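# Pack every block into the chest and close it

## Task

Place every block inside the chest and nothing besides blocks, then close the lid. At the end the chest must sit upright on the bench, no piece of the tray may be inside the chest or above it, and the result must hold without the robot supporting anything. Release whatever is held and move the grippers away when finished.

## Robot and tools

Robot: two six-joint arms with parallel grippers, named left_arm and right_arm. They face out over a table; left_arm stands on the +y side. Their bases may be tilted and may sit on mounting plates joined by a metal frame behind them; the plates and frame are fixed obstacles. A 'too close' warning counts each plate and its side of the frame as belonging to that arm.

Scene frame: origin on the table top midway between the arms, +z up, +x out across the table, +y toward left_arm. The words left and right are arm names only, not image sides. Base poses: left_arm at (+0.021, +0.363, +0.254) m, quat_wxyz (+0.911, -0.110, +0.392, +0.062); right_arm at (-0.029, -0.323, +0.254) m, quat_wxyz (+0.909, +0.046, +0.405, +0.084).

Gripper: fingers extend along the gripper's +z axis and spread along its y axis. end_effector_position is the spot between the finger pads, roughly 1 cm short of the tips. Reported hand positions can be somewhat wrong, more so when the arm is stretched far.

Tool execute_actions, argument actions: a list holding one action, one wait, or nothing.
- Empty list: no command; just returns the current state.
- Action: {"rows": [[...]], "steps": n}, n from 1 to 15 (default 15). Each control step is 1/30 s. Each row is used for one step; if rows run out, the final row repeats.
- Wait: {"steps": n}, n up to 300, with no rows; it returns after that many steps counted from the previous result, and time spent replying is included.
- Optional pictures (true/false) chooses whether camera images come back; by default they do.
A refused call sends nothing to the robot.

Each row is one list of 14 numbers covering both arms, always all 14 even if one arm stays put: left_arm waist, shoulder, elbow, wrist pitch, wrist yaw, wrist roll, opening, then the same seven for right_arm. Joint values are absolute target angles in radians, in the same convention as the Joint positions line, not offsets. Stated ranges per arm: waist -2.618 to 3.054, shoulder 0.000 to 3.142, elbow 0.000 to 3.142, wrist pitch -1.571 to 1.571, wrist yaw -1.571 to 1.571, wrist roll -2.094 to 2.094. True limits may differ from these by up to 0.036 rad either way. A target beyond a range end by more than 0.036 rad, and beyond the joint's last reported angle, gets the call refused; a target past the real end is clipped there and the result may say "joint sent to its limit" (possibly about an earlier, still-running action). No such line does not prove more travel exists. Opening is an absolute value from -1 (closed) to +1 (fully open, pad gap 0.094 m).

Motion limits: each step, a joint's target is kept within a set distance of its measured angle (waist 0.202, shoulder 0.258, elbow 0.238, wrist pitch 0.573, wrist yaw and roll 0.522 rad), and if the targets would move the gripper more than 70 mm from where it is, all of that arm's targets are pulled back proportionally. Distant goals therefore take several actions. Between calls the arms keep heading toward the last row sent until they all nearly stop or a step is HELD; after that only a fresh action moves them on. Fingers still in motion finish opening or closing.

Grasping: grip_measured shows the measured finger opening on the same -1..1 scale you command. Away from the ends, the fingers go where grip_measured would read your number. To hold something, command about 0.03 below its grip_measured for a firm grasp, less below for a lighter one. Readings may be off by about 1 mm per gripper. Pads push up to roughly 50 to 62 N, less on thin parts under about 2 mm; first contact can spike briefly. Held objects can occasionally be tugged, and loose ones nudged.

Result lines: a state line 'left_arm: … | right_arm: …' with each gripper's position (m) and quat_wxyz in the scene frame; Joint positions and Joint velocities, per arm the six joints (rad, rad/s) then pad gap (m, m/s); joint torques in the same joint order (noisy, offset, nonzero even in free air); grip_measured; "joint command not followed" means a clearance check altered or blocked some joint targets while the rest of the row still ran; HELD marks steps where your row was partly or wholly not sent. MOTOR HOT appears from 75 °C; OVER-TEMPERATURE FAULT lines report a stopped arm (at 90 °C briefly; at 100 °C the arm and gripper go limp and drop). Long loaded holds heat motors.

Tool zoom_image: camera (cam_high, cam_low, cam_left_wrist, cam_right_wrist) and region [x0, y0, x1, y1] in pixels of that camera's latest image, top-left origin, at most 504 by 504. All cameras give 504x504 images; calibration details are supplied per camera, and wrist camera poses follow their arm's joints.

Tool read_manual: optional section "licences"; returns URDF licence text, no motion.

Tool finished_scene: scene = number of the current scene. Ends it irreversibly and reports whether the goal was met; the following result gives the next task. Answering without any tool call ends everything.

Avoid: letting objects drop, slip or fall off the table (knocking anything off fails the job), slamming or pressing hard, arms colliding or pushing on each other, and leaving anything held up only by the grippers at the end.

Each tool is called after "Emit:" as a command line: name --argument value for each argument, lists and objects as JSON in quotes; but a table of rows of numbers goes row by row, as --pt "numbers of a row", without its own name.

## Session

Emit:
execute_actions --actions '[]'

Scene clock: 0.00 s of 5550.00 s.
left_arm: end_effector_position=(+0.2854, +0.4290, +0.1286) grip_measured=+1.000 end_effector_quat_wxyz=(-0.286, +0.384, +0.866, +0.147) | right_arm: end_effector_position=(+0.1525, +0.0418, +0.3371) grip_measured=+1.000 end_effector_quat_wxyz=(+0.047, +0.904, -0.398, -0.149)
Joint positions: left_arm=[-0.388  1.437  0.912 -0.965 -0.82   0.347  0.094] | right_arm=[ 1.46   1.956  1.898 -1.537  0.526 -0.673  0.094]
Joint velocities: left_arm=[-0.002 -0.002  0.002 -0.022  0.007 -0.051  0.   ] | right_arm=[-0.022 -0.002  0.007 -0.066  0.066  0.007  0.   ]
Joint torques (N m, as the arm reports them, + toward a larger angle): no reading

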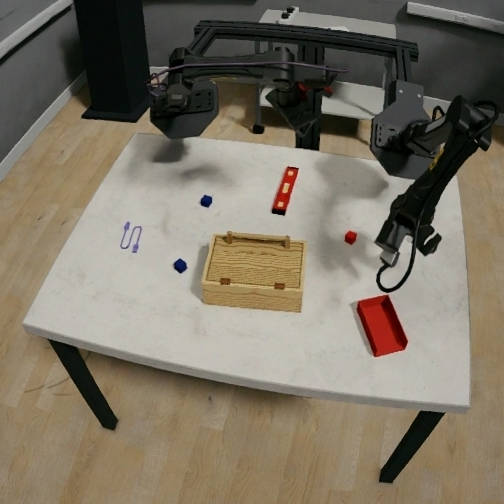

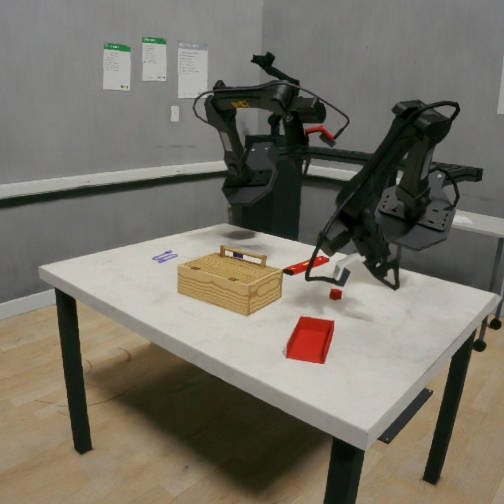

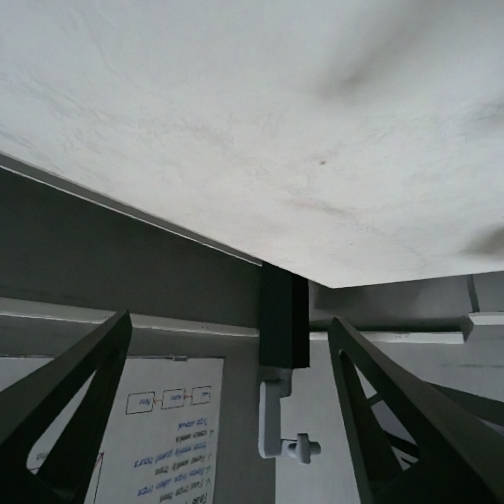

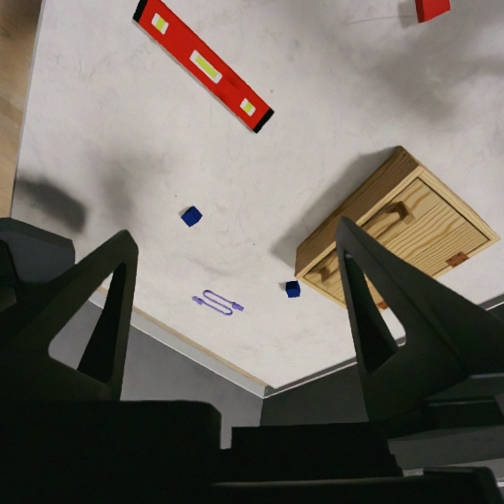

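Emit:
zoom_image --camera "cam_high" --region '[160, 160, 420, 370]'

Emit:
zoom_image --camera "cam_low" --region '[150, 230, 370, 380]'

Region (160, 160, 420, 370) of cam_high's 504x504 image, scaled by 1.938, with more detail than that image has; it fills the top 407 rows of this view, and the rest is white.

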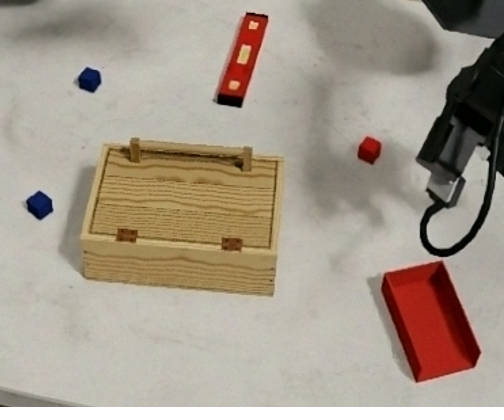

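Region (150, 230, 370, 380) of cam_low's 504x504 image, scaled by 2.291, with more detail than that image has; it fills the top 344 rows of this view, and the rest is white.

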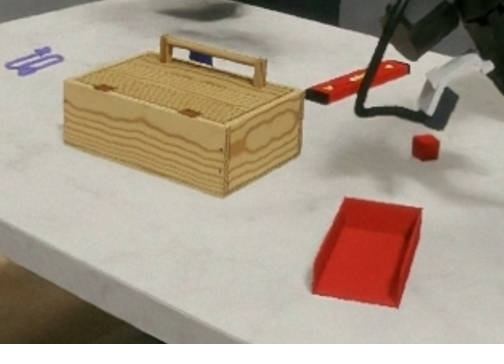

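Emit:
execute_actions --actions '[{"rows":[[-0.4,1.43,0.89,-0.93,-0.82,0.32,1,1.43,1.93,1.85,-1.5,0.53,-0.65,1],[-0.42,1.43,0.86,-0.88,-0.81,0.27,1,1.39,1.9,1.78,-1.45,0.53,-0.62,1],[-0.44,1.43,0.83,-0.83,-0.8,0.22,1,1.35,1.86,1.7,-1.39,0.54,-0.58,1],[-0.46,1.43,0.8,-0.79,-0.8,0.18,1,1.31,1.83,1.63,-1.33,0.54,-0.55,1],[-0.48,1.42,0.78,-0.75,-0.79,0.14,1,1.27,1.79,1.55,-1.27,0.55,-0.51,1],[-0.5,1.42,0.75,-0.7,-0.79,0.1,1,1.23,1.76,1.48,-1.21,0.55,-0.48,1],[-0.52,1.42,0.73,-0.66,-0.78,0.06,1,1.19,1.72,1.4,-1.15,0.56,-0.44,1],[-0.54,1.42,0.7,-0.62,-0.77,0.02,1,1.15,1.69,1.33,-1.09,0.56,-0.41,1],[-0.56,1.41,0.68,-0.58,-0.77,-0.02,1,1.11,1.65,1.25,-1.03,0.57,-0.37,1],[-0.58,1.41,0.66,-0.54,-0.76,-0.06,1,1.07,1.61,1.17,-0.96,0.57,-0.33,1],[-0.61,1.41,0.64,-0.5,-0.76,-0.1,1,1.03,1.57,1.09,-0.9,0.58,-0.3,1]],"steps":15}]' --pictures false

Emit:
execute_actions --actions '[{"rows":[[-0.63,1.41,0.62,-0.46,-0.75,-0.14,1,1.0,1.54,1.02,-0.82,0.58,-0.27,1],[-0.65,1.41,0.6,-0.42,-0.75,-0.18,1,0.97,1.51,0.95,-0.74,0.59,-0.24,1],[-0.67,1.41,0.57,-0.38,-0.74,-0.22,1,0.93,1.48,0.88,-0.66,0.59,-0.21,1],[-0.7,1.4,0.55,-0.33,-0.73,-0.26,1,0.9,1.45,0.82,-0.58,0.6,-0.18,1],[-0.72,1.4,0.52,-0.28,-0.73,-0.3,1,0.86,1.42,0.75,-0.5,0.6,-0.15,1],[-0.74,1.4,0.5,-0.24,-0.72,-0.34,1,0.83,1.39,0.68,-0.42,0.61,-0.12,1],[-0.76,1.4,0.47,-0.19,-0.71,-0.38,1,0.8,1.36,0.61,-0.34,0.61,-0.09,1],[-0.79,1.4,0.45,-0.15,-0.71,-0.42,1,0.76,1.33,0.54,-0.26,0.62,-0.06,1],[-0.81,1.4,0.42,-0.1,-0.7,-0.46,1,0.73,1.3,0.47,-0.18,0.62,-0.03,1],[-0.831,1.394,0.402,-0.063,-0.695,-0.5,1,0.698,1.275,0.41,-0.1,0.624,0,1]],"steps":15}]' --pictures false

Emit:
execute_actions --actions '[{"steps":20}]'

Scene clock: 114.47 s of 5550.00 s.
left_arm: end_effector_position=(+0.2514, +0.3544, +0.0997) grip_measured=+1.000 end_effector_quat_wxyz=(-0.162, +0.251, +0.946, +0.125) | right_arm: end_effector_position=(+0.1725, -0.1016, +0.1790) grip_measured=+1.000 end_effector_quat_wxyz=(-0.157, -0.712, +0.683, +0.046)
Joint positions: left_arm=[-0.594  1.437  0.657 -0.589 -0.769 -0.029  0.094] | right_arm=[ 1.008  1.596  1.088 -1.033  0.578 -0.356  0.094]
Joint velocities: left_arm=[-0.012 -0.002 -0.017  0.388  0.037 -0.403  0.   ] | right_arm=[-0.007 -0.037 -0.095  0.505  0.066  0.344  0.   ]
Joint torques (N m, as the arm reports them, + toward a larger angle): left_arm=[-4.13 -8.39  1.06 -0.09 -0.06 -0.1 ] | right_arm=[ 7.19 -6.25  4.5   0.41 -0.12  0.08]
Steps of this call (steps 1 to 90: nothing new was sent; then 110.97 s passed at rest; steps 91 to 105: all 15 steps of this action). Readings (joint positions):
91: left_arm=[-0.388 1.437 0.912 -0.963 -0.820 0.344] | right_arm=[1.457 1.953 1.891 -1.531 0.526 -0.671]
92: left_arm=[-0.390 1.437 0.908 -0.951 -0.820 0.332] | right_arm=[1.447 1.943 1.867 -1.511 0.526 -0.663]
94: left_arm=[-0.408 1.437 0.878 -0.901 -0.820 0.288] | right_arm=[1.396 1.896 1.758 -1.446 0.527 -0.631]
98: left_arm=[-0.488 1.437 0.769 -0.774 -0.804 0.167] | right_arm=[1.209 1.770 1.461 -1.279 0.543 -0.530]
105: the state above

Scene clock: 114.97 s of 5550.00 s.
left_arm: end_effector_position=(+0.2260, +0.2785, +0.0945) grip_measured=+1.000 end_effector_quat_wxyz=(-0.034, +0.057, +0.997, +0.028) | right_arm: end_effector_position=(+0.1403, -0.2032, +0.0990) grip_measured=+1.000 end_effector_quat_wxyz=(-0.073, -0.403, +0.912, -0.018)
Joint positions: left_arm=[-0.813  1.426  0.418 -0.147 -0.706 -0.442  0.094] | right_arm=[ 0.698  1.302  0.399 -0.248  0.614 -0.043  0.094]
Joint velocities: left_arm=[-0.007 -0.012 -0.002  0.374 -0.066 -0.359  0.   ] | right_arm=[-0.002 -0.012  0.012  0.74  -0.007  0.183  0.   ]
Joint torques (N m, as the arm reports them, + toward a larger angle): left_arm=[-4.46 -7.18  1.09  0.39  0.11 -0.05] | right_arm=[ 2.3  -4.89  2.92  0.43  0.07 -0.02]
Steps of this call (steps 1 to 15: all 15 steps of this action). Readings (joint positions):
1: left_arm=[-0.596 1.437 0.656 -0.569 -0.769 -0.048] | right_arm=[1.008 1.589 1.076 -0.996 0.578 -0.341]
2: left_arm=[-0.603 1.437 0.650 -0.541 -0.768 -0.072] | right_arm=[1.002 1.573 1.047 -0.939 0.578 -0.324]
4: left_arm=[-0.636 1.435 0.620 -0.473 -0.764 -0.129] | right_arm=[0.962 1.518 0.948 -0.811 0.579 -0.281]
8: left_arm=[-0.731 1.426 0.517 -0.322 -0.741 -0.263] | right_arm=[0.814 1.393 0.675 -0.544 0.596 -0.177]
15: the state above

Scene clock: 115.63 s of 5550.00 s.
left_arm: end_effector_position=(+0.2373, +0.2709, +0.0936) grip_measured=+1.000 end_effector_quat_wxyz=(-0.012, +0.011, +1.000, +0.015) | right_arm: end_effector_position=(+0.1629, -0.1833, +0.0974) grip_measured=+1.000 end_effector_quat_wxyz=(-0.018, -0.349, +0.937, -0.001)
Joint positions: left_arm=[-0.813  1.426  0.418 -0.081 -0.702 -0.493  0.094] | right_arm=[ 0.698  1.293  0.399 -0.116  0.614 -0.007  0.094]
Joint velocities: left_arm=[-0.012 -0.012 -0.002 -0.022 -0.051 -0.007  0.   ] | right_arm=[-0.002 -0.007  0.007  0.007 -0.051  0.007  0.   ]
Joint torques (N m, as the arm reports them, + toward a larger angle): left_arm=[-4.57 -7.3   1.2   0.48  0.1  -0.07] | right_arm=[ 2.4  -4.64  3.34  0.38  0.1   0.14]
Steps of this call (steps 1 to 20: the robot went on to your last target). Readings (joint positions):
1: left_arm=[-0.813 1.426 0.418 -0.132 -0.705 -0.452] | right_arm=[0.698 1.301 0.399 -0.220 0.614 -0.036]
2: left_arm=[-0.813 1.426 0.418 -0.120 -0.704 -0.460] | right_arm=[0.698 1.298 0.399 -0.196 0.614 -0.030]
4: left_arm=[-0.813 1.426 0.418 -0.104 -0.704 -0.472] | right_arm=[0.698 1.294 0.399 -0.163 0.614 -0.021]
8: left_arm=[-0.813 1.426 0.418 -0.089 -0.703 -0.485] | right_arm=[0.698 1.293 0.399 -0.132 0.614 -0.012]
20: the state above
camera_calibration (this result's frames):
cam_left_wrist: T_world_to_cam=[[0.0838911, -0.996138, 0.0259084, 0.24006], [-0.800292, -0.0518609, 0.597364, 0.183509], [-0.593713, -0.0708478, -0.801552, 0.348999], [0, 0, 0, 1]] pos_world=[0.333927, 0.273376, 0.1639]
cam_right_wrist: T_world_to_cam=[[0.61148, -0.791199, 0.00980317, -0.253039], [-0.47263, -0.355281, 0.806471, -0.0762541], [-0.634597, -0.497774, -0.591192, 0.188187], [0, 0, 0, 1]] pos_world=[0.238111, -0.133621, 0.175232]

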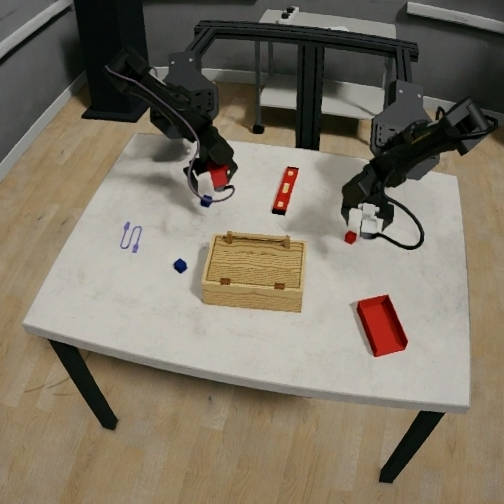

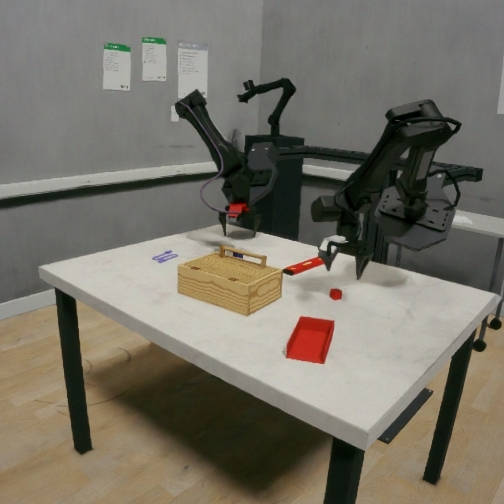

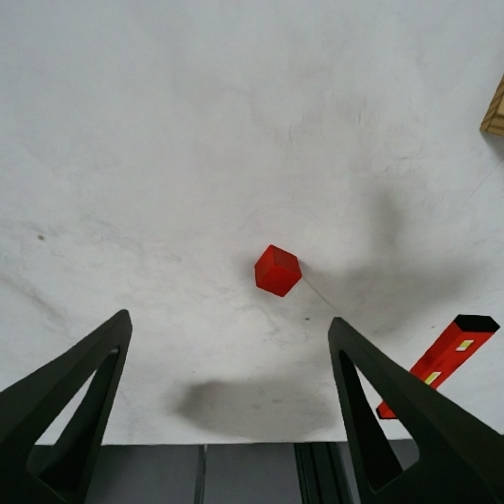

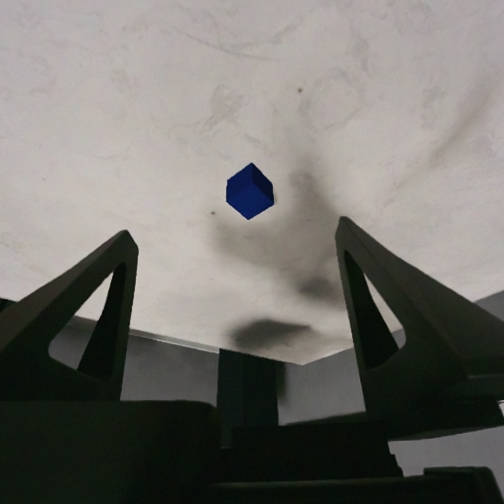

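Emit:
zoom_image --camera "cam_left_wrist" --region '[228, 220, 328, 320]'

Emit:
zoom_image --camera "cam_right_wrist" --region '[200, 140, 300, 240]'

Region (228, 220, 328, 320) of cam_left_wrist's 504x504 image, scaled by 5.040, with more detail than that image has.

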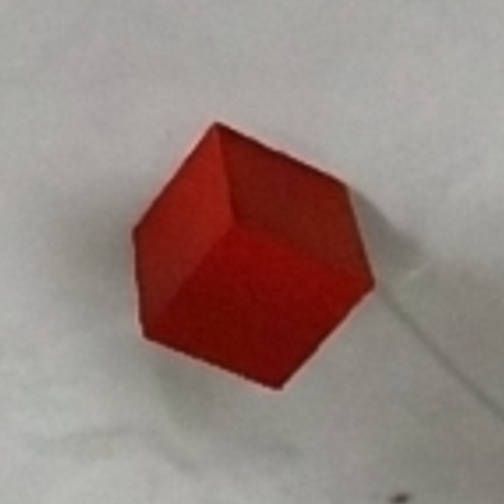

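Region (200, 140, 300, 240) of cam_right_wrist's 504x504 image, scaled by 5.040, with more detail than that image has.

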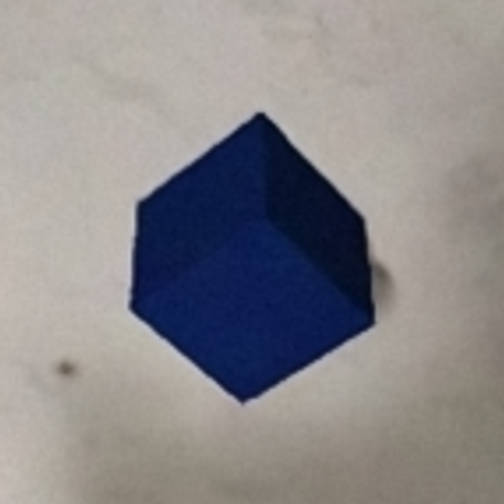

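Emit:
execute_actions --actions '[{"rows":[[-0.83,1.45,0.4,-0.02,-0.695,-0.45,1,0.68,1.31,0.38,-0.02,0.6,0.08,1],[-0.83,1.49,0.395,0.03,-0.695,-0.4,1,0.66,1.34,0.35,0.06,0.59,0.16,1],[-0.835,1.53,0.39,0.08,-0.695,-0.35,1,0.64,1.37,0.32,0.14,0.58,0.24,1],[-0.835,1.57,0.385,0.13,-0.695,-0.3,1,0.62,1.4,0.29,0.22,0.57,0.32,1],[-0.84,1.61,0.38,0.18,-0.695,-0.25,1,0.6,1.43,0.26,0.3,0.56,0.4,1],[-0.84,1.65,0.375,0.23,-0.695,-0.2,1,0.58,1.46,0.24,0.38,0.54,0.48,1],[-0.845,1.69,0.37,0.28,-0.695,-0.15,1,0.56,1.49,0.21,0.45,0.53,0.56,1],[-0.845,1.73,0.365,0.33,-0.695,-0.1,1,0.54,1.52,0.18,0.51,0.51,0.63,1],[-0.848,1.77,0.36,0.39,-0.69,-0.065,1,0.52,1.54,0.16,0.565,0.5,0.7,1],[-0.848,1.8,0.36,0.39,-0.69,-0.065,1,0.507,1.56,0.15,0.565,0.5,0.7,1]],"steps":15}]' --pictures false

Emit:
execute_actions --actions '[{"steps":15}]'

Scene clock: 150.90 s of 5550.00 s.
left_arm: end_effector_position=(+0.1980, +0.2443, +0.0497) grip_measured=+1.000 end_effector_quat_wxyz=(-0.019, +0.208, +0.978, +0.007) | right_arm: end_effector_position=(+0.1142, -0.2271, +0.0509) grip_measured=+1.000 end_effector_quat_wxyz=(-0.022, +0.042, +0.999, -0.017)
Joint positions: left_arm=[-0.827  1.794  0.379  0.31  -0.695 -0.114  0.094] | right_arm=[0.513 1.556 0.153 0.466 0.518 0.624 0.094]
Joint velocities: left_arm=[ 0.002  0.007  0.002  0.315 -0.007  0.242  0.   ] | right_arm=[-0.012 -0.017 -0.012  0.667 -0.11   0.388  0.   ]
Joint torques (N m, as the arm reports them, + toward a larger angle): left_arm=[-6.   -4.38 -1.25  0.61  0.08  0.06] | right_arm=[ 1.55 -3.09 -0.82  0.23 -0.03 -0.01]
Steps of this call (steps 1 to 15: the robot went on to your last target; steps 16 to 90: nothing new was sent; then 31.77 s passed at rest; steps 91 to 105: all 15 steps of this action). Readings (joint positions):
91: left_arm=[-0.813 1.426 0.418 -0.076 -0.702 -0.487] | right_arm=[0.696 1.294 0.398 -0.105 0.612 0.006]
92: left_arm=[-0.813 1.432 0.418 -0.061 -0.702 -0.473] | right_arm=[0.689 1.300 0.391 -0.076 0.609 0.032]
94: left_arm=[-0.813 1.481 0.418 -0.002 -0.702 -0.425] | right_arm=[0.658 1.335 0.364 0.022 0.600 0.116]
98: left_arm=[-0.820 1.647 0.411 0.151 -0.701 -0.278] | right_arm=[0.577 1.460 0.255 0.261 0.564 0.354]
105: the state above

Scene clock: 151.40 s of 5550.00 s.
left_arm: end_effector_position=(+0.2089, +0.2381, +0.0495) grip_measured=+1.000 end_effector_quat_wxyz=(+0.003, +0.209, +0.978, +0.000) | right_arm: end_effector_position=(+0.1295, -0.2156, +0.0505) grip_measured=+1.000 end_effector_quat_wxyz=(+0.005, +0.097, +0.995, +0.008)
Joint positions: left_arm=[-0.827  1.794  0.379  0.37  -0.695 -0.073  0.094] | right_arm=[0.513 1.556 0.153 0.55  0.504 0.692 0.094]
Joint velocities: left_arm=[-0.007 -0.017 -0.002 -0.051 -0.022  0.037  0.   ] | right_arm=[-0.007  0.012  0.002  0.066  0.022 -0.051  0.   ]
Joint torques (N m, as the arm reports them, + toward a larger angle): left_arm=[-6.02 -4.48 -1.05  0.55  0.09  0.06] | right_arm=[ 1.55 -3.22 -0.62  0.51 -0.08  0.08]
Steps of this call (steps 1 to 15: the robot went on to your last target). Readings (joint positions):
1: left_arm=[-0.827 1.794 0.379 0.322 -0.695 -0.105] | right_arm=[0.513 1.556 0.153 0.486 0.515 0.638]
2: left_arm=[-0.827 1.794 0.379 0.334 -0.695 -0.099] | right_arm=[0.513 1.556 0.153 0.501 0.513 0.649]
4: left_arm=[-0.827 1.794 0.379 0.349 -0.695 -0.089] | right_arm=[0.513 1.556 0.153 0.521 0.510 0.665]
8: left_arm=[-0.827 1.794 0.379 0.364 -0.695 -0.079] | right_arm=[0.513 1.556 0.153 0.541 0.506 0.682]
15: the state above
camera_calibration (this result's frames):
cam_left_wrist: T_world_to_cam=[[-0.311714, -0.948444, 0.0573516, 0.280592], [-0.766593, 0.286692, 0.57458, 0.0989505], [-0.561399, 0.135139, -0.816436, 0.239413], [0, 0, 0, 1]] pos_world=[0.297726, 0.205404, 0.122518]
cam_right_wrist: T_world_to_cam=[[-0.247328, -0.968931, 0.00145994, -0.184303], [-0.605123, 0.155639, 0.780771, 0.0629314], [-0.75674, 0.192223, -0.624816, 0.289442], [0, 0, 0, 1]] pos_world=[0.21153, -0.244009, 0.131982]

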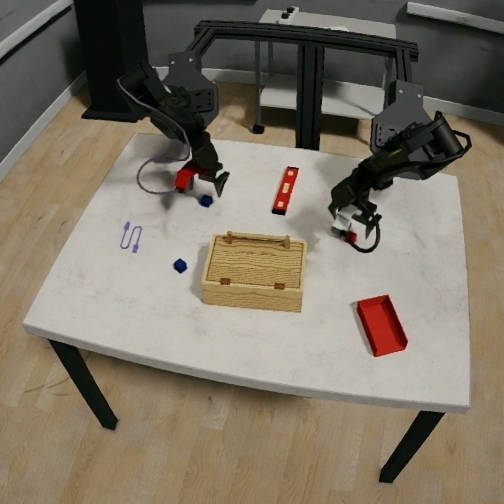

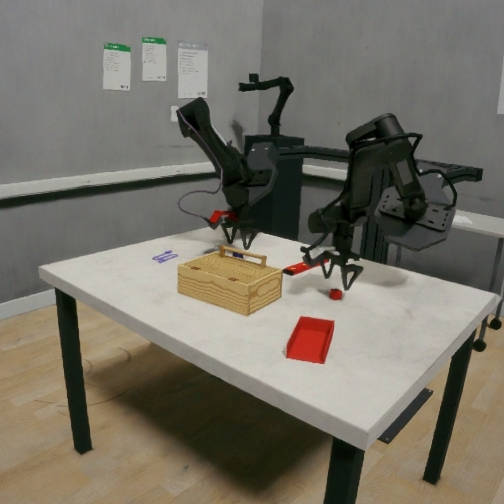

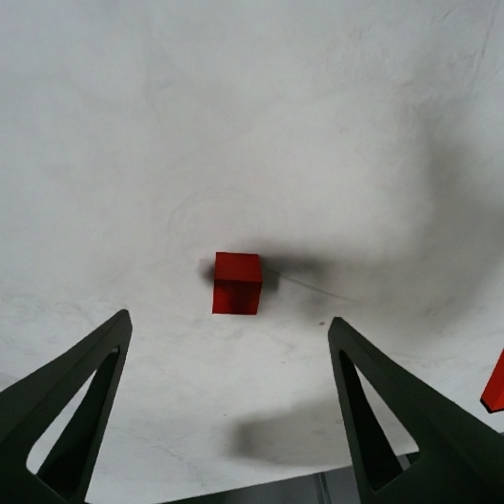

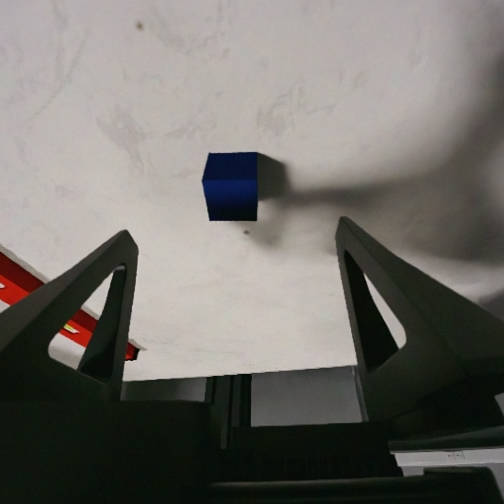

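Emit:
execute_actions --actions '[{"rows":[[-0.82,1.81,0.385,0.43,-0.68,-0.05,0.9,0.5,1.58,0.165,0.6,0.49,0.68,0.9],[-0.81,1.83,0.39,0.46,-0.675,-0.04,0.8,0.49,1.61,0.17,0.64,0.48,0.67,0.8],[-0.8,1.85,0.39,0.49,-0.67,-0.03,0.7,0.48,1.64,0.175,0.68,0.475,0.66,0.7],[-0.79,1.87,0.395,0.52,-0.66,-0.02,0.6,0.47,1.67,0.18,0.72,0.47,0.65,0.6],[-0.78,1.89,0.395,0.55,-0.655,-0.01,0.5,0.46,1.7,0.19,0.75,0.46,0.64,0.5],[-0.77,1.91,0.4,0.575,-0.65,0,0.4,0.45,1.73,0.195,0.78,0.45,0.63,0.4],[-0.76,1.93,0.4,0.595,-0.64,0.01,0.3,0.44,1.76,0.2,0.808,0.443,0.62,0.3],[-0.75,1.95,0.405,0.595,-0.64,0.025,0.2,0.43,1.79,0.21,0.808,0.443,0.61,0.2],[-0.742,1.972,0.405,0.595,-0.64,0.025,0.2,0.42,1.817,0.215,0.808,0.443,0.61,0.2]],"steps":15}]' --pictures false

Emit:
execute_actions --actions '[{"steps":12}]'

Scene clock: 169.27 s of 5550.00 s.
left_arm: end_effector_position=(+0.1947, +0.2448, +0.0203) grip_measured=+0.202 end_effector_quat_wxyz=(-0.011, +0.216, +0.976, +0.005) | right_arm: end_effector_position=(+0.1266, -0.2178, +0.0189) grip_measured=+0.201 end_effector_quat_wxyz=(+0.001, +0.096, +0.995, +0.003)
Joint positions: left_arm=[-0.743  1.96   0.379  0.556 -0.654  0.01   0.056] | right_arm=[0.427 1.807 0.198 0.774 0.451 0.624 0.056]
Joint velocities: left_arm=[-0.007 -0.022 -0.022  0.198  0.051  0.022  0.   ] | right_arm=[-0.002 -0.002 -0.012  0.212 -0.051 -0.095 -0.   ]
Joint torques (N m, as the arm reports them, + toward a larger angle): left_arm=[-4.18 -4.26  1.63  0.44  0.16  0.07] | right_arm=[ 1.92 -3.23 -0.14  0.42 -0.07 -0.07]
Steps of this call (steps 1 to 15: the robot went on to your last target; steps 16 to 90: nothing new was sent; then 14.37 s passed at rest; steps 91 to 105: all 15 steps of this action). Readings (joint positions):
91: left_arm=[-0.827 1.794 0.379 0.376 -0.695 -0.070] | right_arm=[0.512 1.558 0.153 0.556 0.502 0.693]
92: left_arm=[-0.825 1.796 0.379 0.387 -0.693 -0.065] | right_arm=[0.508 1.566 0.153 0.570 0.499 0.690]
94: left_arm=[-0.812 1.817 0.379 0.428 -0.687 -0.054] | right_arm=[0.494 1.607 0.157 0.614 0.491 0.680]
98: left_arm=[-0.770 1.897 0.379 0.513 -0.669 -0.022] | right_arm=[0.454 1.729 0.180 0.711 0.468 0.651]
105: the state above

Scene clock: 169.67 s of 5550.00 s.
left_arm: end_effector_position=(+0.1982, +0.2426, +0.0203) grip_measured=+0.202 end_effector_quat_wxyz=(-0.004, +0.214, +0.977, +0.002) | right_arm: end_effector_position=(+0.1305, -0.2153, +0.0190) grip_measured=+0.201 end_effector_quat_wxyz=(+0.007, +0.097, +0.995, +0.009)
Joint positions: left_arm=[-0.743  1.96   0.379  0.576 -0.651  0.017  0.056] | right_arm=[0.427 1.807 0.198 0.793 0.447 0.617 0.056]
Joint velocities: left_arm=[-0.012 -0.017 -0.002  0.007 -0.037  0.007  0.   ] | right_arm=[ 0.022  0.012  0.002 -0.022  0.007  0.007  0.   ]
Joint torques (N m, as the arm reports them, + toward a larger angle): left_arm=[-4.21 -4.27  1.63  0.54  0.16  0.09] | right_arm=[ 1.8  -3.26 -0.18  0.51 -0.05 -0.09]
Steps of this call (steps 1 to 12: the robot went on to your last target). Readings (joint positions):
1: left_arm=[-0.743 1.960 0.379 0.561 -0.654 0.011] | right_arm=[0.427 1.807 0.198 0.779 0.450 0.623]
2: left_arm=[-0.743 1.960 0.379 0.565 -0.653 0.013] | right_arm=[0.427 1.807 0.198 0.782 0.450 0.621]
4: left_arm=[-0.743 1.960 0.379 0.570 -0.653 0.015] | right_arm=[0.427 1.807 0.198 0.787 0.449 0.619]
8: left_arm=[-0.743 1.960 0.379 0.574 -0.651 0.017] | right_arm=[0.427 1.807 0.198 0.792 0.448 0.618]
12: the state above
camera_calibration (this result's frames):
cam_left_wrist: T_world_to_cam=[[-0.320689, -0.945524, 0.0560567, 0.284319], [-0.75645, 0.29128, 0.58561, 0.102909], [-0.570037, 0.145394, -0.808652, 0.207989], [0, 0, 0, 1]] pos_world=[0.287585, 0.208615, 0.0919881]
cam_right_wrist: T_world_to_cam=[[-0.247156, -0.968975, -0.00121521, -0.183706], [-0.609003, 0.154363, 0.778003, 0.0883744], [-0.753677, 0.193028, -0.62826, 0.270302], [0, 0, 0, 1]] pos_world=[0.212137, -0.243824, 0.100841]

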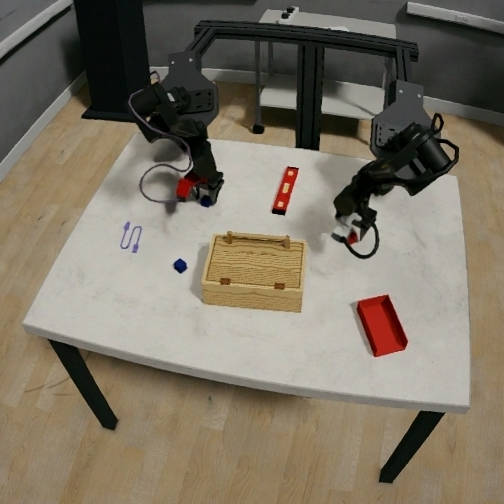

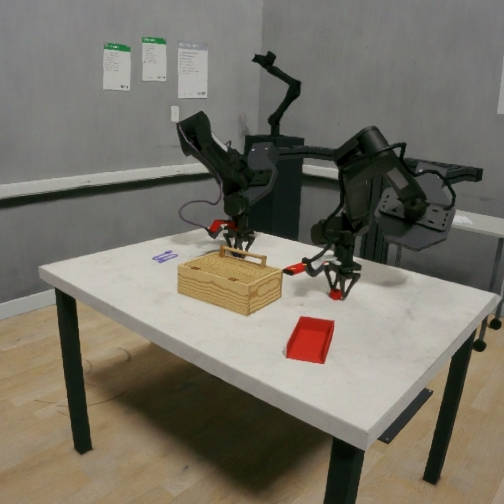

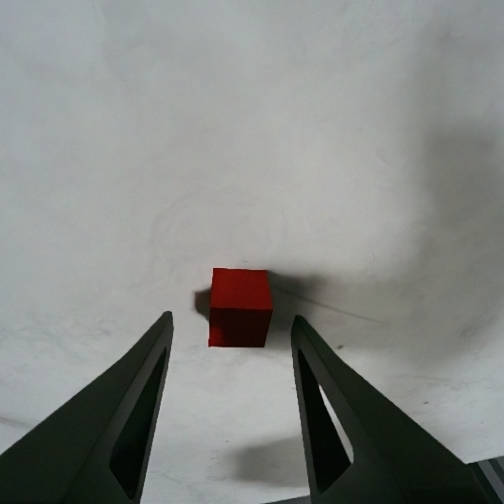

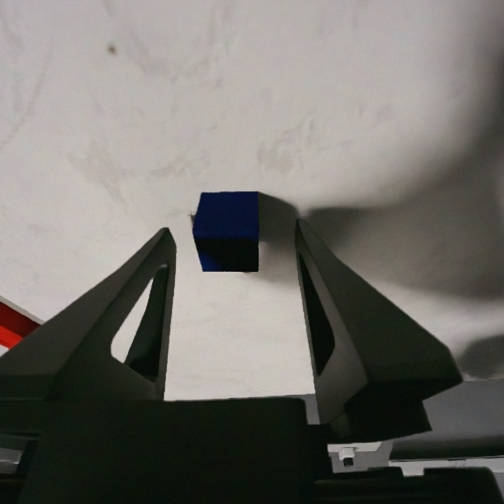

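Emit:
execute_actions --actions '[{"rows":[[-0.742,1.98,0.425,0.595,-0.64,0.025,0.2,0.42,1.817,0.215,0.808,0.443,0.61,0.1],[-0.742,1.985,0.435,0.595,-0.64,0.025,0.1,0.42,1.817,0.215,0.808,0.443,0.61,0.0],[-0.742,1.985,0.435,0.595,-0.64,0.025,0,0.42,1.817,0.215,0.808,0.443,0.61,-0.1],[-0.742,1.985,0.435,0.595,-0.64,0.025,-0.1,0.42,1.817,0.215,0.808,0.443,0.61,-0.2],[-0.742,1.985,0.435,0.595,-0.64,0.025,-0.2,0.42,1.817,0.215,0.808,0.443,0.61,-0.25],[-0.742,1.985,0.435,0.595,-0.64,0.025,-0.25,0.42,1.817,0.215,0.808,0.443,0.61,-0.3],[-0.742,1.985,0.435,0.595,-0.64,0.025,-0.3,0.42,1.817,0.215,0.808,0.443,0.61,-0.35],[-0.742,1.985,0.435,0.595,-0.64,0.025,-0.36,0.42,1.817,0.215,0.808,0.443,0.61,-0.4],[-0.742,1.985,0.435,0.595,-0.64,0.025,-0.42,0.42,1.817,0.215,0.808,0.443,0.61,-0.44],[-0.742,1.985,0.435,0.595,-0.64,0.025,-0.47,0.42,1.817,0.215,0.808,0.443,0.61,-0.47],[-0.742,1.985,0.435,0.595,-0.64,0.025,-0.51,0.42,1.817,0.215,0.808,0.443,0.61,-0.51]],"steps":15}]'

Scene clock: 182.53 s of 5550.00 s.
left_arm: end_effector_position=(+0.2106, +0.2347, +0.0175) grip_measured=-0.493 end_effector_quat_wxyz=(+0.009, +0.205, +0.979, -0.002) | right_arm: end_effector_position=(+0.1308, -0.2150, +0.0190) grip_measured=-0.486 end_effector_quat_wxyz=(+0.008, +0.097, +0.995, +0.010)
Joint positions: left_arm=[-0.743  1.966  0.412  0.582 -0.65   0.018  0.024] | right_arm=[0.427 1.807 0.198 0.795 0.447 0.616 0.024]
Joint velocities: left_arm=[-0.012  0.012 -0.017 -0.007 -0.022  0.007 -0.001] | right_arm=[-0.012  0.002  0.002  0.095 -0.007  0.051 -0.   ]
Joint torques (N m, as the arm reports them, + toward a larger angle): left_arm=[-4.41 -3.84  1.59  0.54  0.16  0.07] | right_arm=[ 1.96 -3.34 -0.13  0.54 -0.07 -0.1 ]
Steps of this call (steps 1 to 30: the robot went on to your last target; steps 31 to 100: nothing new was sent; then 9.03 s passed at rest; steps 101 to 115: all 15 steps of this action). Readings (joint positions):
101: left_arm=[-0.743 1.960 0.381 0.576 -0.651 0.018] | right_arm=[0.427 1.807 0.198 0.795 0.447 0.617]
102: left_arm=[-0.743 1.961 0.386 0.576 -0.651 0.018] | right_arm=[0.427 1.807 0.198 0.795 0.447 0.617]
104: left_arm=[-0.743 1.965 0.401 0.577 -0.651 0.018] | right_arm=[0.427 1.807 0.198 0.795 0.447 0.617]
108: left_arm=[-0.743 1.966 0.412 0.582 -0.651 0.018] | right_arm=[0.427 1.807 0.198 0.795 0.447 0.616]
115: the state above
camera_calibration (this result's frames):
cam_left_wrist: T_world_to_cam=[[-0.30355, -0.950949, 0.0596041, 0.278584], [-0.775902, 0.283012, 0.563809, 0.122627], [-0.553022, 0.124897, -0.823752, 0.215427], [0, 0, 0, 1]] pos_world=[0.298847, 0.203308, 0.0917152]
cam_right_wrist: T_world_to_cam=[[-0.24705, -0.968999, -0.002668, -0.183371], [-0.609753, 0.153318, 0.777621, 0.0883685], [-0.753105, 0.193738, -0.628727, 0.270543], [0, 0, 0, 1]] pos_world=[0.212328, -0.24365, 0.100891]

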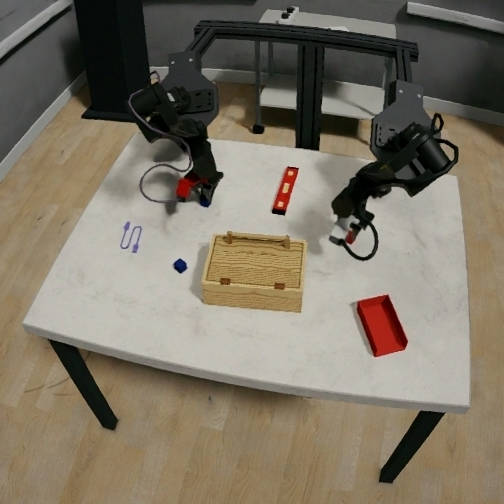

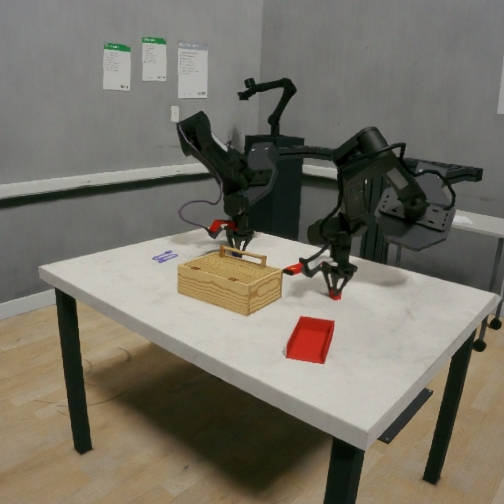

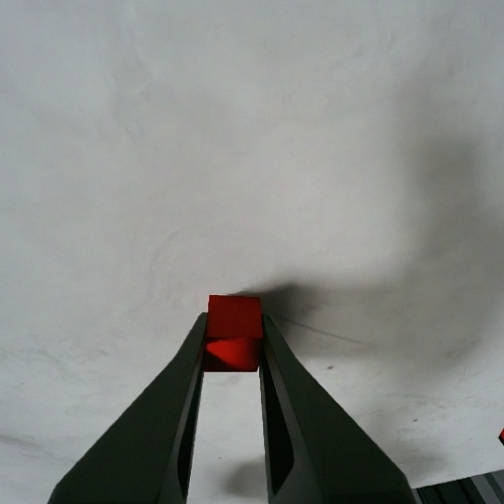

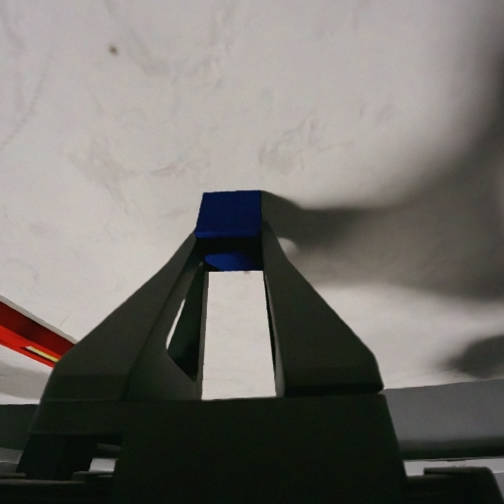

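Emit:
execute_actions --actions '[{"rows":[[-0.76,1.95,0.42,0.55,-0.66,0.02,-0.525,0.42,1.817,0.215,0.808,0.443,0.61,-0.52],[-0.78,1.91,0.41,0.5,-0.67,0.02,-0.525,0.42,1.817,0.215,0.808,0.443,0.61,-0.52],[-0.8,1.87,0.41,0.45,-0.68,0.02,-0.525,0.42,1.817,0.215,0.808,0.443,0.61,-0.52],[-0.82,1.83,0.41,0.4,-0.69,0.02,-0.525,0.42,1.817,0.215,0.808,0.443,0.61,-0.52],[-0.845,1.8,0.41,0.36,-0.7,0.02,-0.525,0.42,1.817,0.215,0.808,0.443,0.61,-0.52],[-0.865,1.79,0.42,0.32,-0.71,0.04,-0.525,0.42,1.817,0.215,0.808,0.443,0.61,-0.52],[-0.885,1.8,0.45,0.28,-0.72,0.07,-0.525,0.42,1.817,0.215,0.808,0.443,0.61,-0.52],[-0.905,1.83,0.5,0.24,-0.73,0.11,-0.525,0.42,1.817,0.215,0.808,0.443,0.61,-0.52],[-0.925,1.86,0.55,0.2,-0.735,0.15,-0.525,0.42,1.817,0.215,0.808,0.443,0.61,-0.52],[-0.945,1.9,0.61,0.15,-0.74,0.19,-0.525,0.42,1.817,0.215,0.808,0.443,0.61,-0.52],[-0.97,1.94,0.67,0.1,-0.75,0.23,-0.525,0.42,1.817,0.215,0.808,0.443,0.61,-0.52],[-0.99,1.98,0.73,0.06,-0.76,0.27,-0.525,0.42,1.817,0.215,0.808,0.443,0.61,-0.52],[-1.01,2.02,0.79,0.02,-0.77,0.31,-0.525,0.42,1.817,0.215,0.808,0.443,0.61,-0.52],[-1.03,2.06,0.85,-0.02,-0.78,0.35,-0.525,0.42,1.817,0.215,0.808,0.443,0.61,-0.52],[-1.05,2.1,0.91,-0.06,-0.79,0.39,-0.525,0.42,1.817,0.215,0.808,0.443,0.61,-0.52]],"steps":15}]' --pictures false

Emit:
execute_actions --actions '[{"rows":[[-1.07,2.14,0.97,-0.1,-0.795,0.43,-0.525,0.42,1.817,0.215,0.808,0.443,0.61,-0.52],[-1.09,2.18,1.03,-0.14,-0.8,0.47,-0.525,0.42,1.817,0.215,0.808,0.443,0.61,-0.52],[-1.11,2.22,1.09,-0.18,-0.805,0.51,-0.525,0.42,1.817,0.215,0.808,0.443,0.61,-0.52],[-1.13,2.26,1.15,-0.21,-0.81,0.55,-0.525,0.42,1.817,0.215,0.808,0.443,0.61,-0.52],[-1.15,2.3,1.2,-0.24,-0.815,0.59,-0.525,0.42,1.817,0.215,0.808,0.443,0.61,-0.52],[-1.17,2.33,1.25,-0.26,-0.82,0.62,-0.525,0.42,1.817,0.215,0.808,0.443,0.61,-0.52],[-1.185,2.36,1.29,-0.27,-0.82,0.64,-0.525,0.42,1.817,0.215,0.808,0.443,0.61,-0.52],[-1.19,2.375,1.31,-0.27,-0.82,0.64,-0.525,0.42,1.817,0.215,0.808,0.443,0.61,-0.52]],"steps":15}]'

Scene clock: 212.83 s of 5550.00 s.
left_arm: end_effector_position=(+0.2491, +0.1364, +0.0469) grip_measured=-0.498 end_effector_quat_wxyz=(+0.021, +0.429, +0.903, -0.013) | right_arm: end_effector_position=(+0.1308, -0.2150, +0.0190) grip_measured=-0.486 end_effector_quat_wxyz=(+0.008, +0.097, +0.995, +0.010)
Joint positions: left_arm=[-0.988  2.019  0.789  0.113 -0.749  0.238  0.024] | right_arm=[0.427 1.807 0.198 0.795 0.447 0.616 0.024]
Joint velocities: left_arm=[-0.549  1.16   1.819 -1.077 -0.256  1.033 -0.001] | right_arm=[-0.017 -0.017 -0.012  0.022 -0.037  0.007 -0.001]
Joint torques (N m, as the arm reports them, + toward a larger angle): left_arm=[-9.06 -5.85  3.04  0.22 -0.02  0.06] | right_arm=[ 1.95 -3.37 -0.24  0.51 -0.05 -0.07]
Steps of this call (steps 1 to 15: the robot went on to your last target; steps 16 to 90: nothing new was sent; then 26.80 s passed at rest; steps 91 to 105: all 15 steps of this action). Readings (joint positions):
91: left_arm=[-0.743 1.966 0.412 0.580 -0.650 0.018] | right_arm=[0.427 1.807 0.198 0.795 0.447 0.616]
92: left_arm=[-0.745 1.961 0.412 0.568 -0.652 0.018] | right_arm=[0.427 1.807 0.198 0.795 0.447 0.616]
94: left_arm=[-0.764 1.922 0.412 0.511 -0.661 0.018] | right_arm=[0.427 1.807 0.198 0.795 0.447 0.616]
98: left_arm=[-0.850 1.823 0.428 0.393 -0.693 0.041] | right_arm=[0.427 1.807 0.198 0.795 0.447 0.616]
105: the state above

Scene clock: 213.33 s of 5550.00 s.
left_arm: end_effector_position=(+0.2309, +0.0217, +0.0508) grip_measured=-0.498 end_effector_quat_wxyz=(+0.014, +0.692, +0.721, -0.009) | right_arm: end_effector_position=(+0.1308, -0.2150, +0.0190) grip_measured=-0.486 end_effector_quat_wxyz=(+0.008, +0.097, +0.995, +0.010)
Joint positions: left_arm=[-1.177  2.369  1.282 -0.234 -0.806  0.611  0.024] | right_arm=[0.427 1.807 0.198 0.795 0.447 0.616 0.024]
Joint velocities: left_arm=[ 0.002 -0.012 -0.007 -0.198 -0.139  0.125 -0.001] | right_arm=[-0.027 -0.022 -0.007 -0.007 -0.007 -0.022  0.   ]
Joint torques (N m, as the arm reports them, + toward a larger angle): left_arm=[-10.36  -7.81   5.9    0.26   0.02   0.07] | right_arm=[ 1.86 -3.21 -0.23  0.53 -0.06 -0.06]
Steps of this call (steps 1 to 15: all 15 steps of this action). Readings (joint positions):
1: left_arm=[-1.007 2.059 0.852 0.076 -0.757 0.274] | right_arm=[0.427 1.807 0.198 0.795 0.447 0.616]
2: left_arm=[-1.026 2.099 0.914 0.040 -0.765 0.310] | right_arm=[0.427 1.807 0.198 0.795 0.447 0.616]
4: left_arm=[-1.065 2.179 1.034 -0.035 -0.778 0.385] | right_arm=[0.427 1.807 0.198 0.795 0.447 0.616]
8: left_arm=[-1.139 2.324 1.237 -0.150 -0.798 0.522] | right_arm=[0.427 1.807 0.198 0.795 0.447 0.616]
15: the state above
camera_calibration (this result's frames):
cam_left_wrist: T_world_to_cam=[[-0.988173, -0.142747, 0.0560078, 0.220857], [-0.088568, 0.829485, 0.551462, 0.00994482], [-0.125177, 0.53998, -0.832318, 0.173402], [0, 0, 0, 1]] pos_world=[0.240832, -0.070356, 0.126472]
cam_right_wrist: T_world_to_cam=[[-0.24705, -0.968999, -0.002668, -0.183371], [-0.609753, 0.153318, 0.777621, 0.0883685], [-0.753105, 0.193738, -0.628727, 0.270543], [0, 0, 0, 1]] pos_world=[0.212328, -0.24365, 0.100891]

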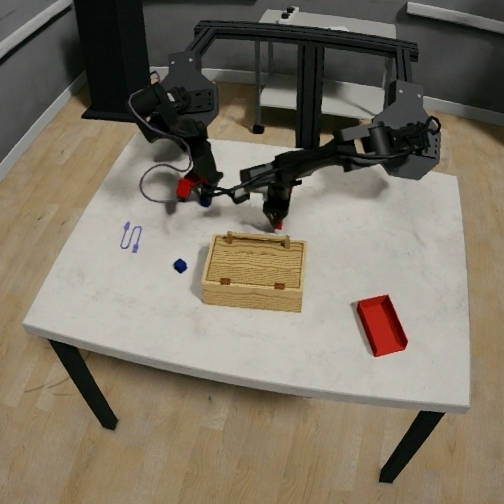

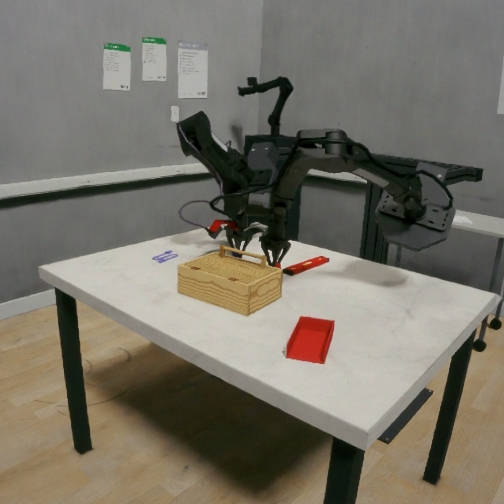

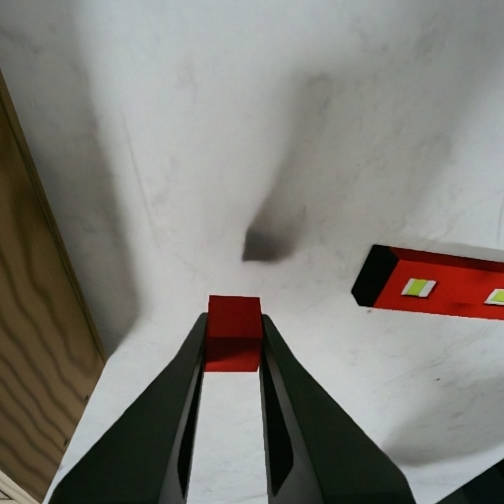

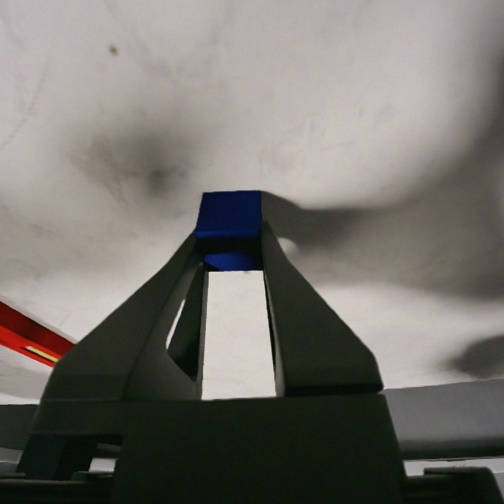

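Emit:
execute_actions --actions '[{"rows":[[-1.175,2.385,1.31,-0.23,-0.81,0.66,-0.525,0.42,1.817,0.215,0.808,0.443,0.61,-0.52],[-1.165,2.395,1.312,-0.21,-0.805,0.68,-0.525,0.42,1.817,0.215,0.808,0.443,0.61,-0.52],[-1.155,2.405,1.315,-0.19,-0.8,0.69,-0.525,0.42,1.817,0.215,0.808,0.443,0.61,-0.52],[-1.145,2.415,1.318,-0.17,-0.8,0.7,-0.525,0.42,1.817,0.215,0.808,0.443,0.61,-0.52],[-1.135,2.425,1.32,-0.15,-0.8,0.71,-0.525,0.42,1.817,0.215,0.808,0.443,0.61,-0.52],[-1.125,2.432,1.322,-0.145,-0.8,0.715,-0.525,0.42,1.817,0.215,0.808,0.443,0.61,-0.52],[-1.118,2.438,1.322,-0.145,-0.8,0.715,-0.525,0.42,1.817,0.215,0.808,0.443,0.61,-0.52]],"steps":15}]'

Scene clock: 233.60 s of 5550.00 s.
left_arm: end_effector_position=(+0.2330, +0.0350, +0.0164) grip_measured=-0.498 end_effector_quat_wxyz=(-0.003, +0.703, +0.711, +0.005) | right_arm: end_effector_position=(+0.1308, -0.2150, +0.0190) grip_measured=-0.486 end_effector_quat_wxyz=(+0.008, +0.097, +0.995, +0.010)
Joint positions: left_arm=[-1.104  2.429  1.293 -0.165 -0.812  0.704  0.024] | right_arm=[0.427 1.807 0.198 0.795 0.447 0.616 0.024]
Joint velocities: left_arm=[ 0.022  0.002 -0.017  0.11   0.022 -0.037 -0.   ] | right_arm=[-0.007 -0.017  0.002 -0.051 -0.066 -0.051 -0.001]
Joint torques (N m, as the arm reports them, + toward a larger angle): left_arm=[-10.45  -7.86   5.48   0.44   0.18   0.07] | right_arm=[ 1.95 -3.17 -0.25  0.52 -0.07 -0.06]
Steps of this call (steps 1 to 30: the robot went on to your last target; steps 31 to 100: nothing new was sent; then 16.43 s passed at rest; steps 101 to 115: all 15 steps of this action). Readings (joint positions):
101: left_arm=[-1.176 2.369 1.282 -0.257 -0.814 0.636] | right_arm=[0.427 1.807 0.198 0.795 0.447 0.616]
102: left_arm=[-1.174 2.370 1.282 -0.252 -0.814 0.643] | right_arm=[0.427 1.807 0.198 0.795 0.447 0.616]
104: left_arm=[-1.163 2.378 1.282 -0.230 -0.814 0.659] | right_arm=[0.427 1.807 0.198 0.795 0.447 0.616]
108: left_arm=[-1.121 2.416 1.289 -0.187 -0.814 0.687] | right_arm=[0.427 1.807 0.198 0.795 0.447 0.616]
115: the state above
camera_calibration (this result's frames):
cam_left_wrist: T_world_to_cam=[[-0.991817, -0.115691, 0.0539775, 0.226774], [-0.0619756, 0.805977, 0.588693, 0.0120777], [-0.111611, 0.580531, -0.806553, 0.132834], [0, 0, 0, 1]] pos_world=[0.240492, -0.0606126, 0.0877866]
cam_right_wrist: T_world_to_cam=[[-0.24705, -0.968999, -0.002668, -0.183371], [-0.609753, 0.153318, 0.777621, 0.0883685], [-0.753105, 0.193738, -0.628727, 0.270543], [0, 0, 0, 1]] pos_world=[0.212328, -0.24365, 0.100891]

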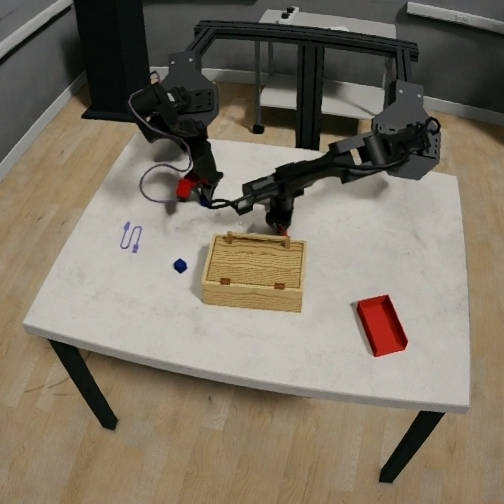

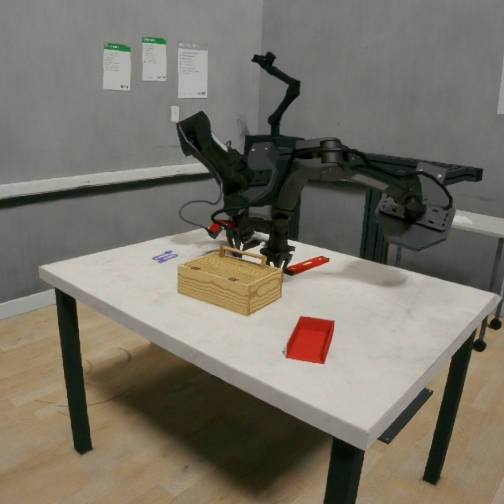

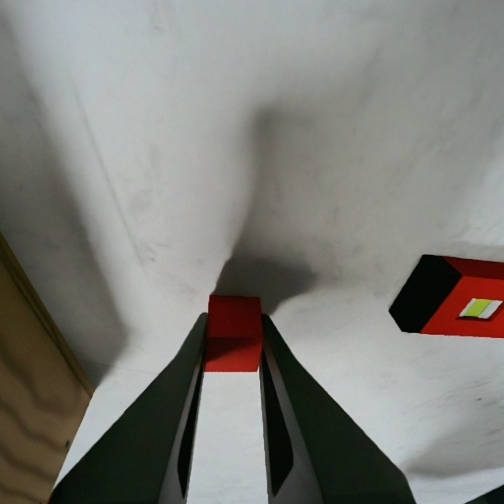

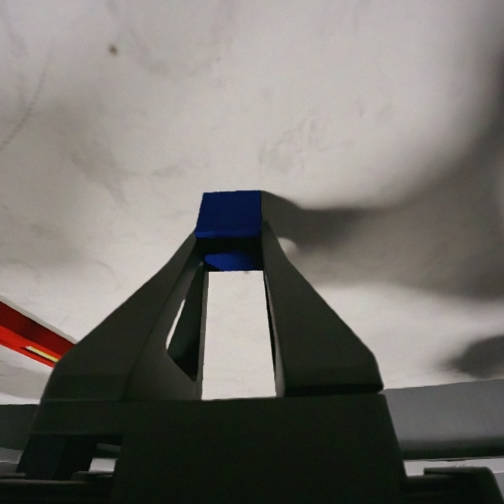

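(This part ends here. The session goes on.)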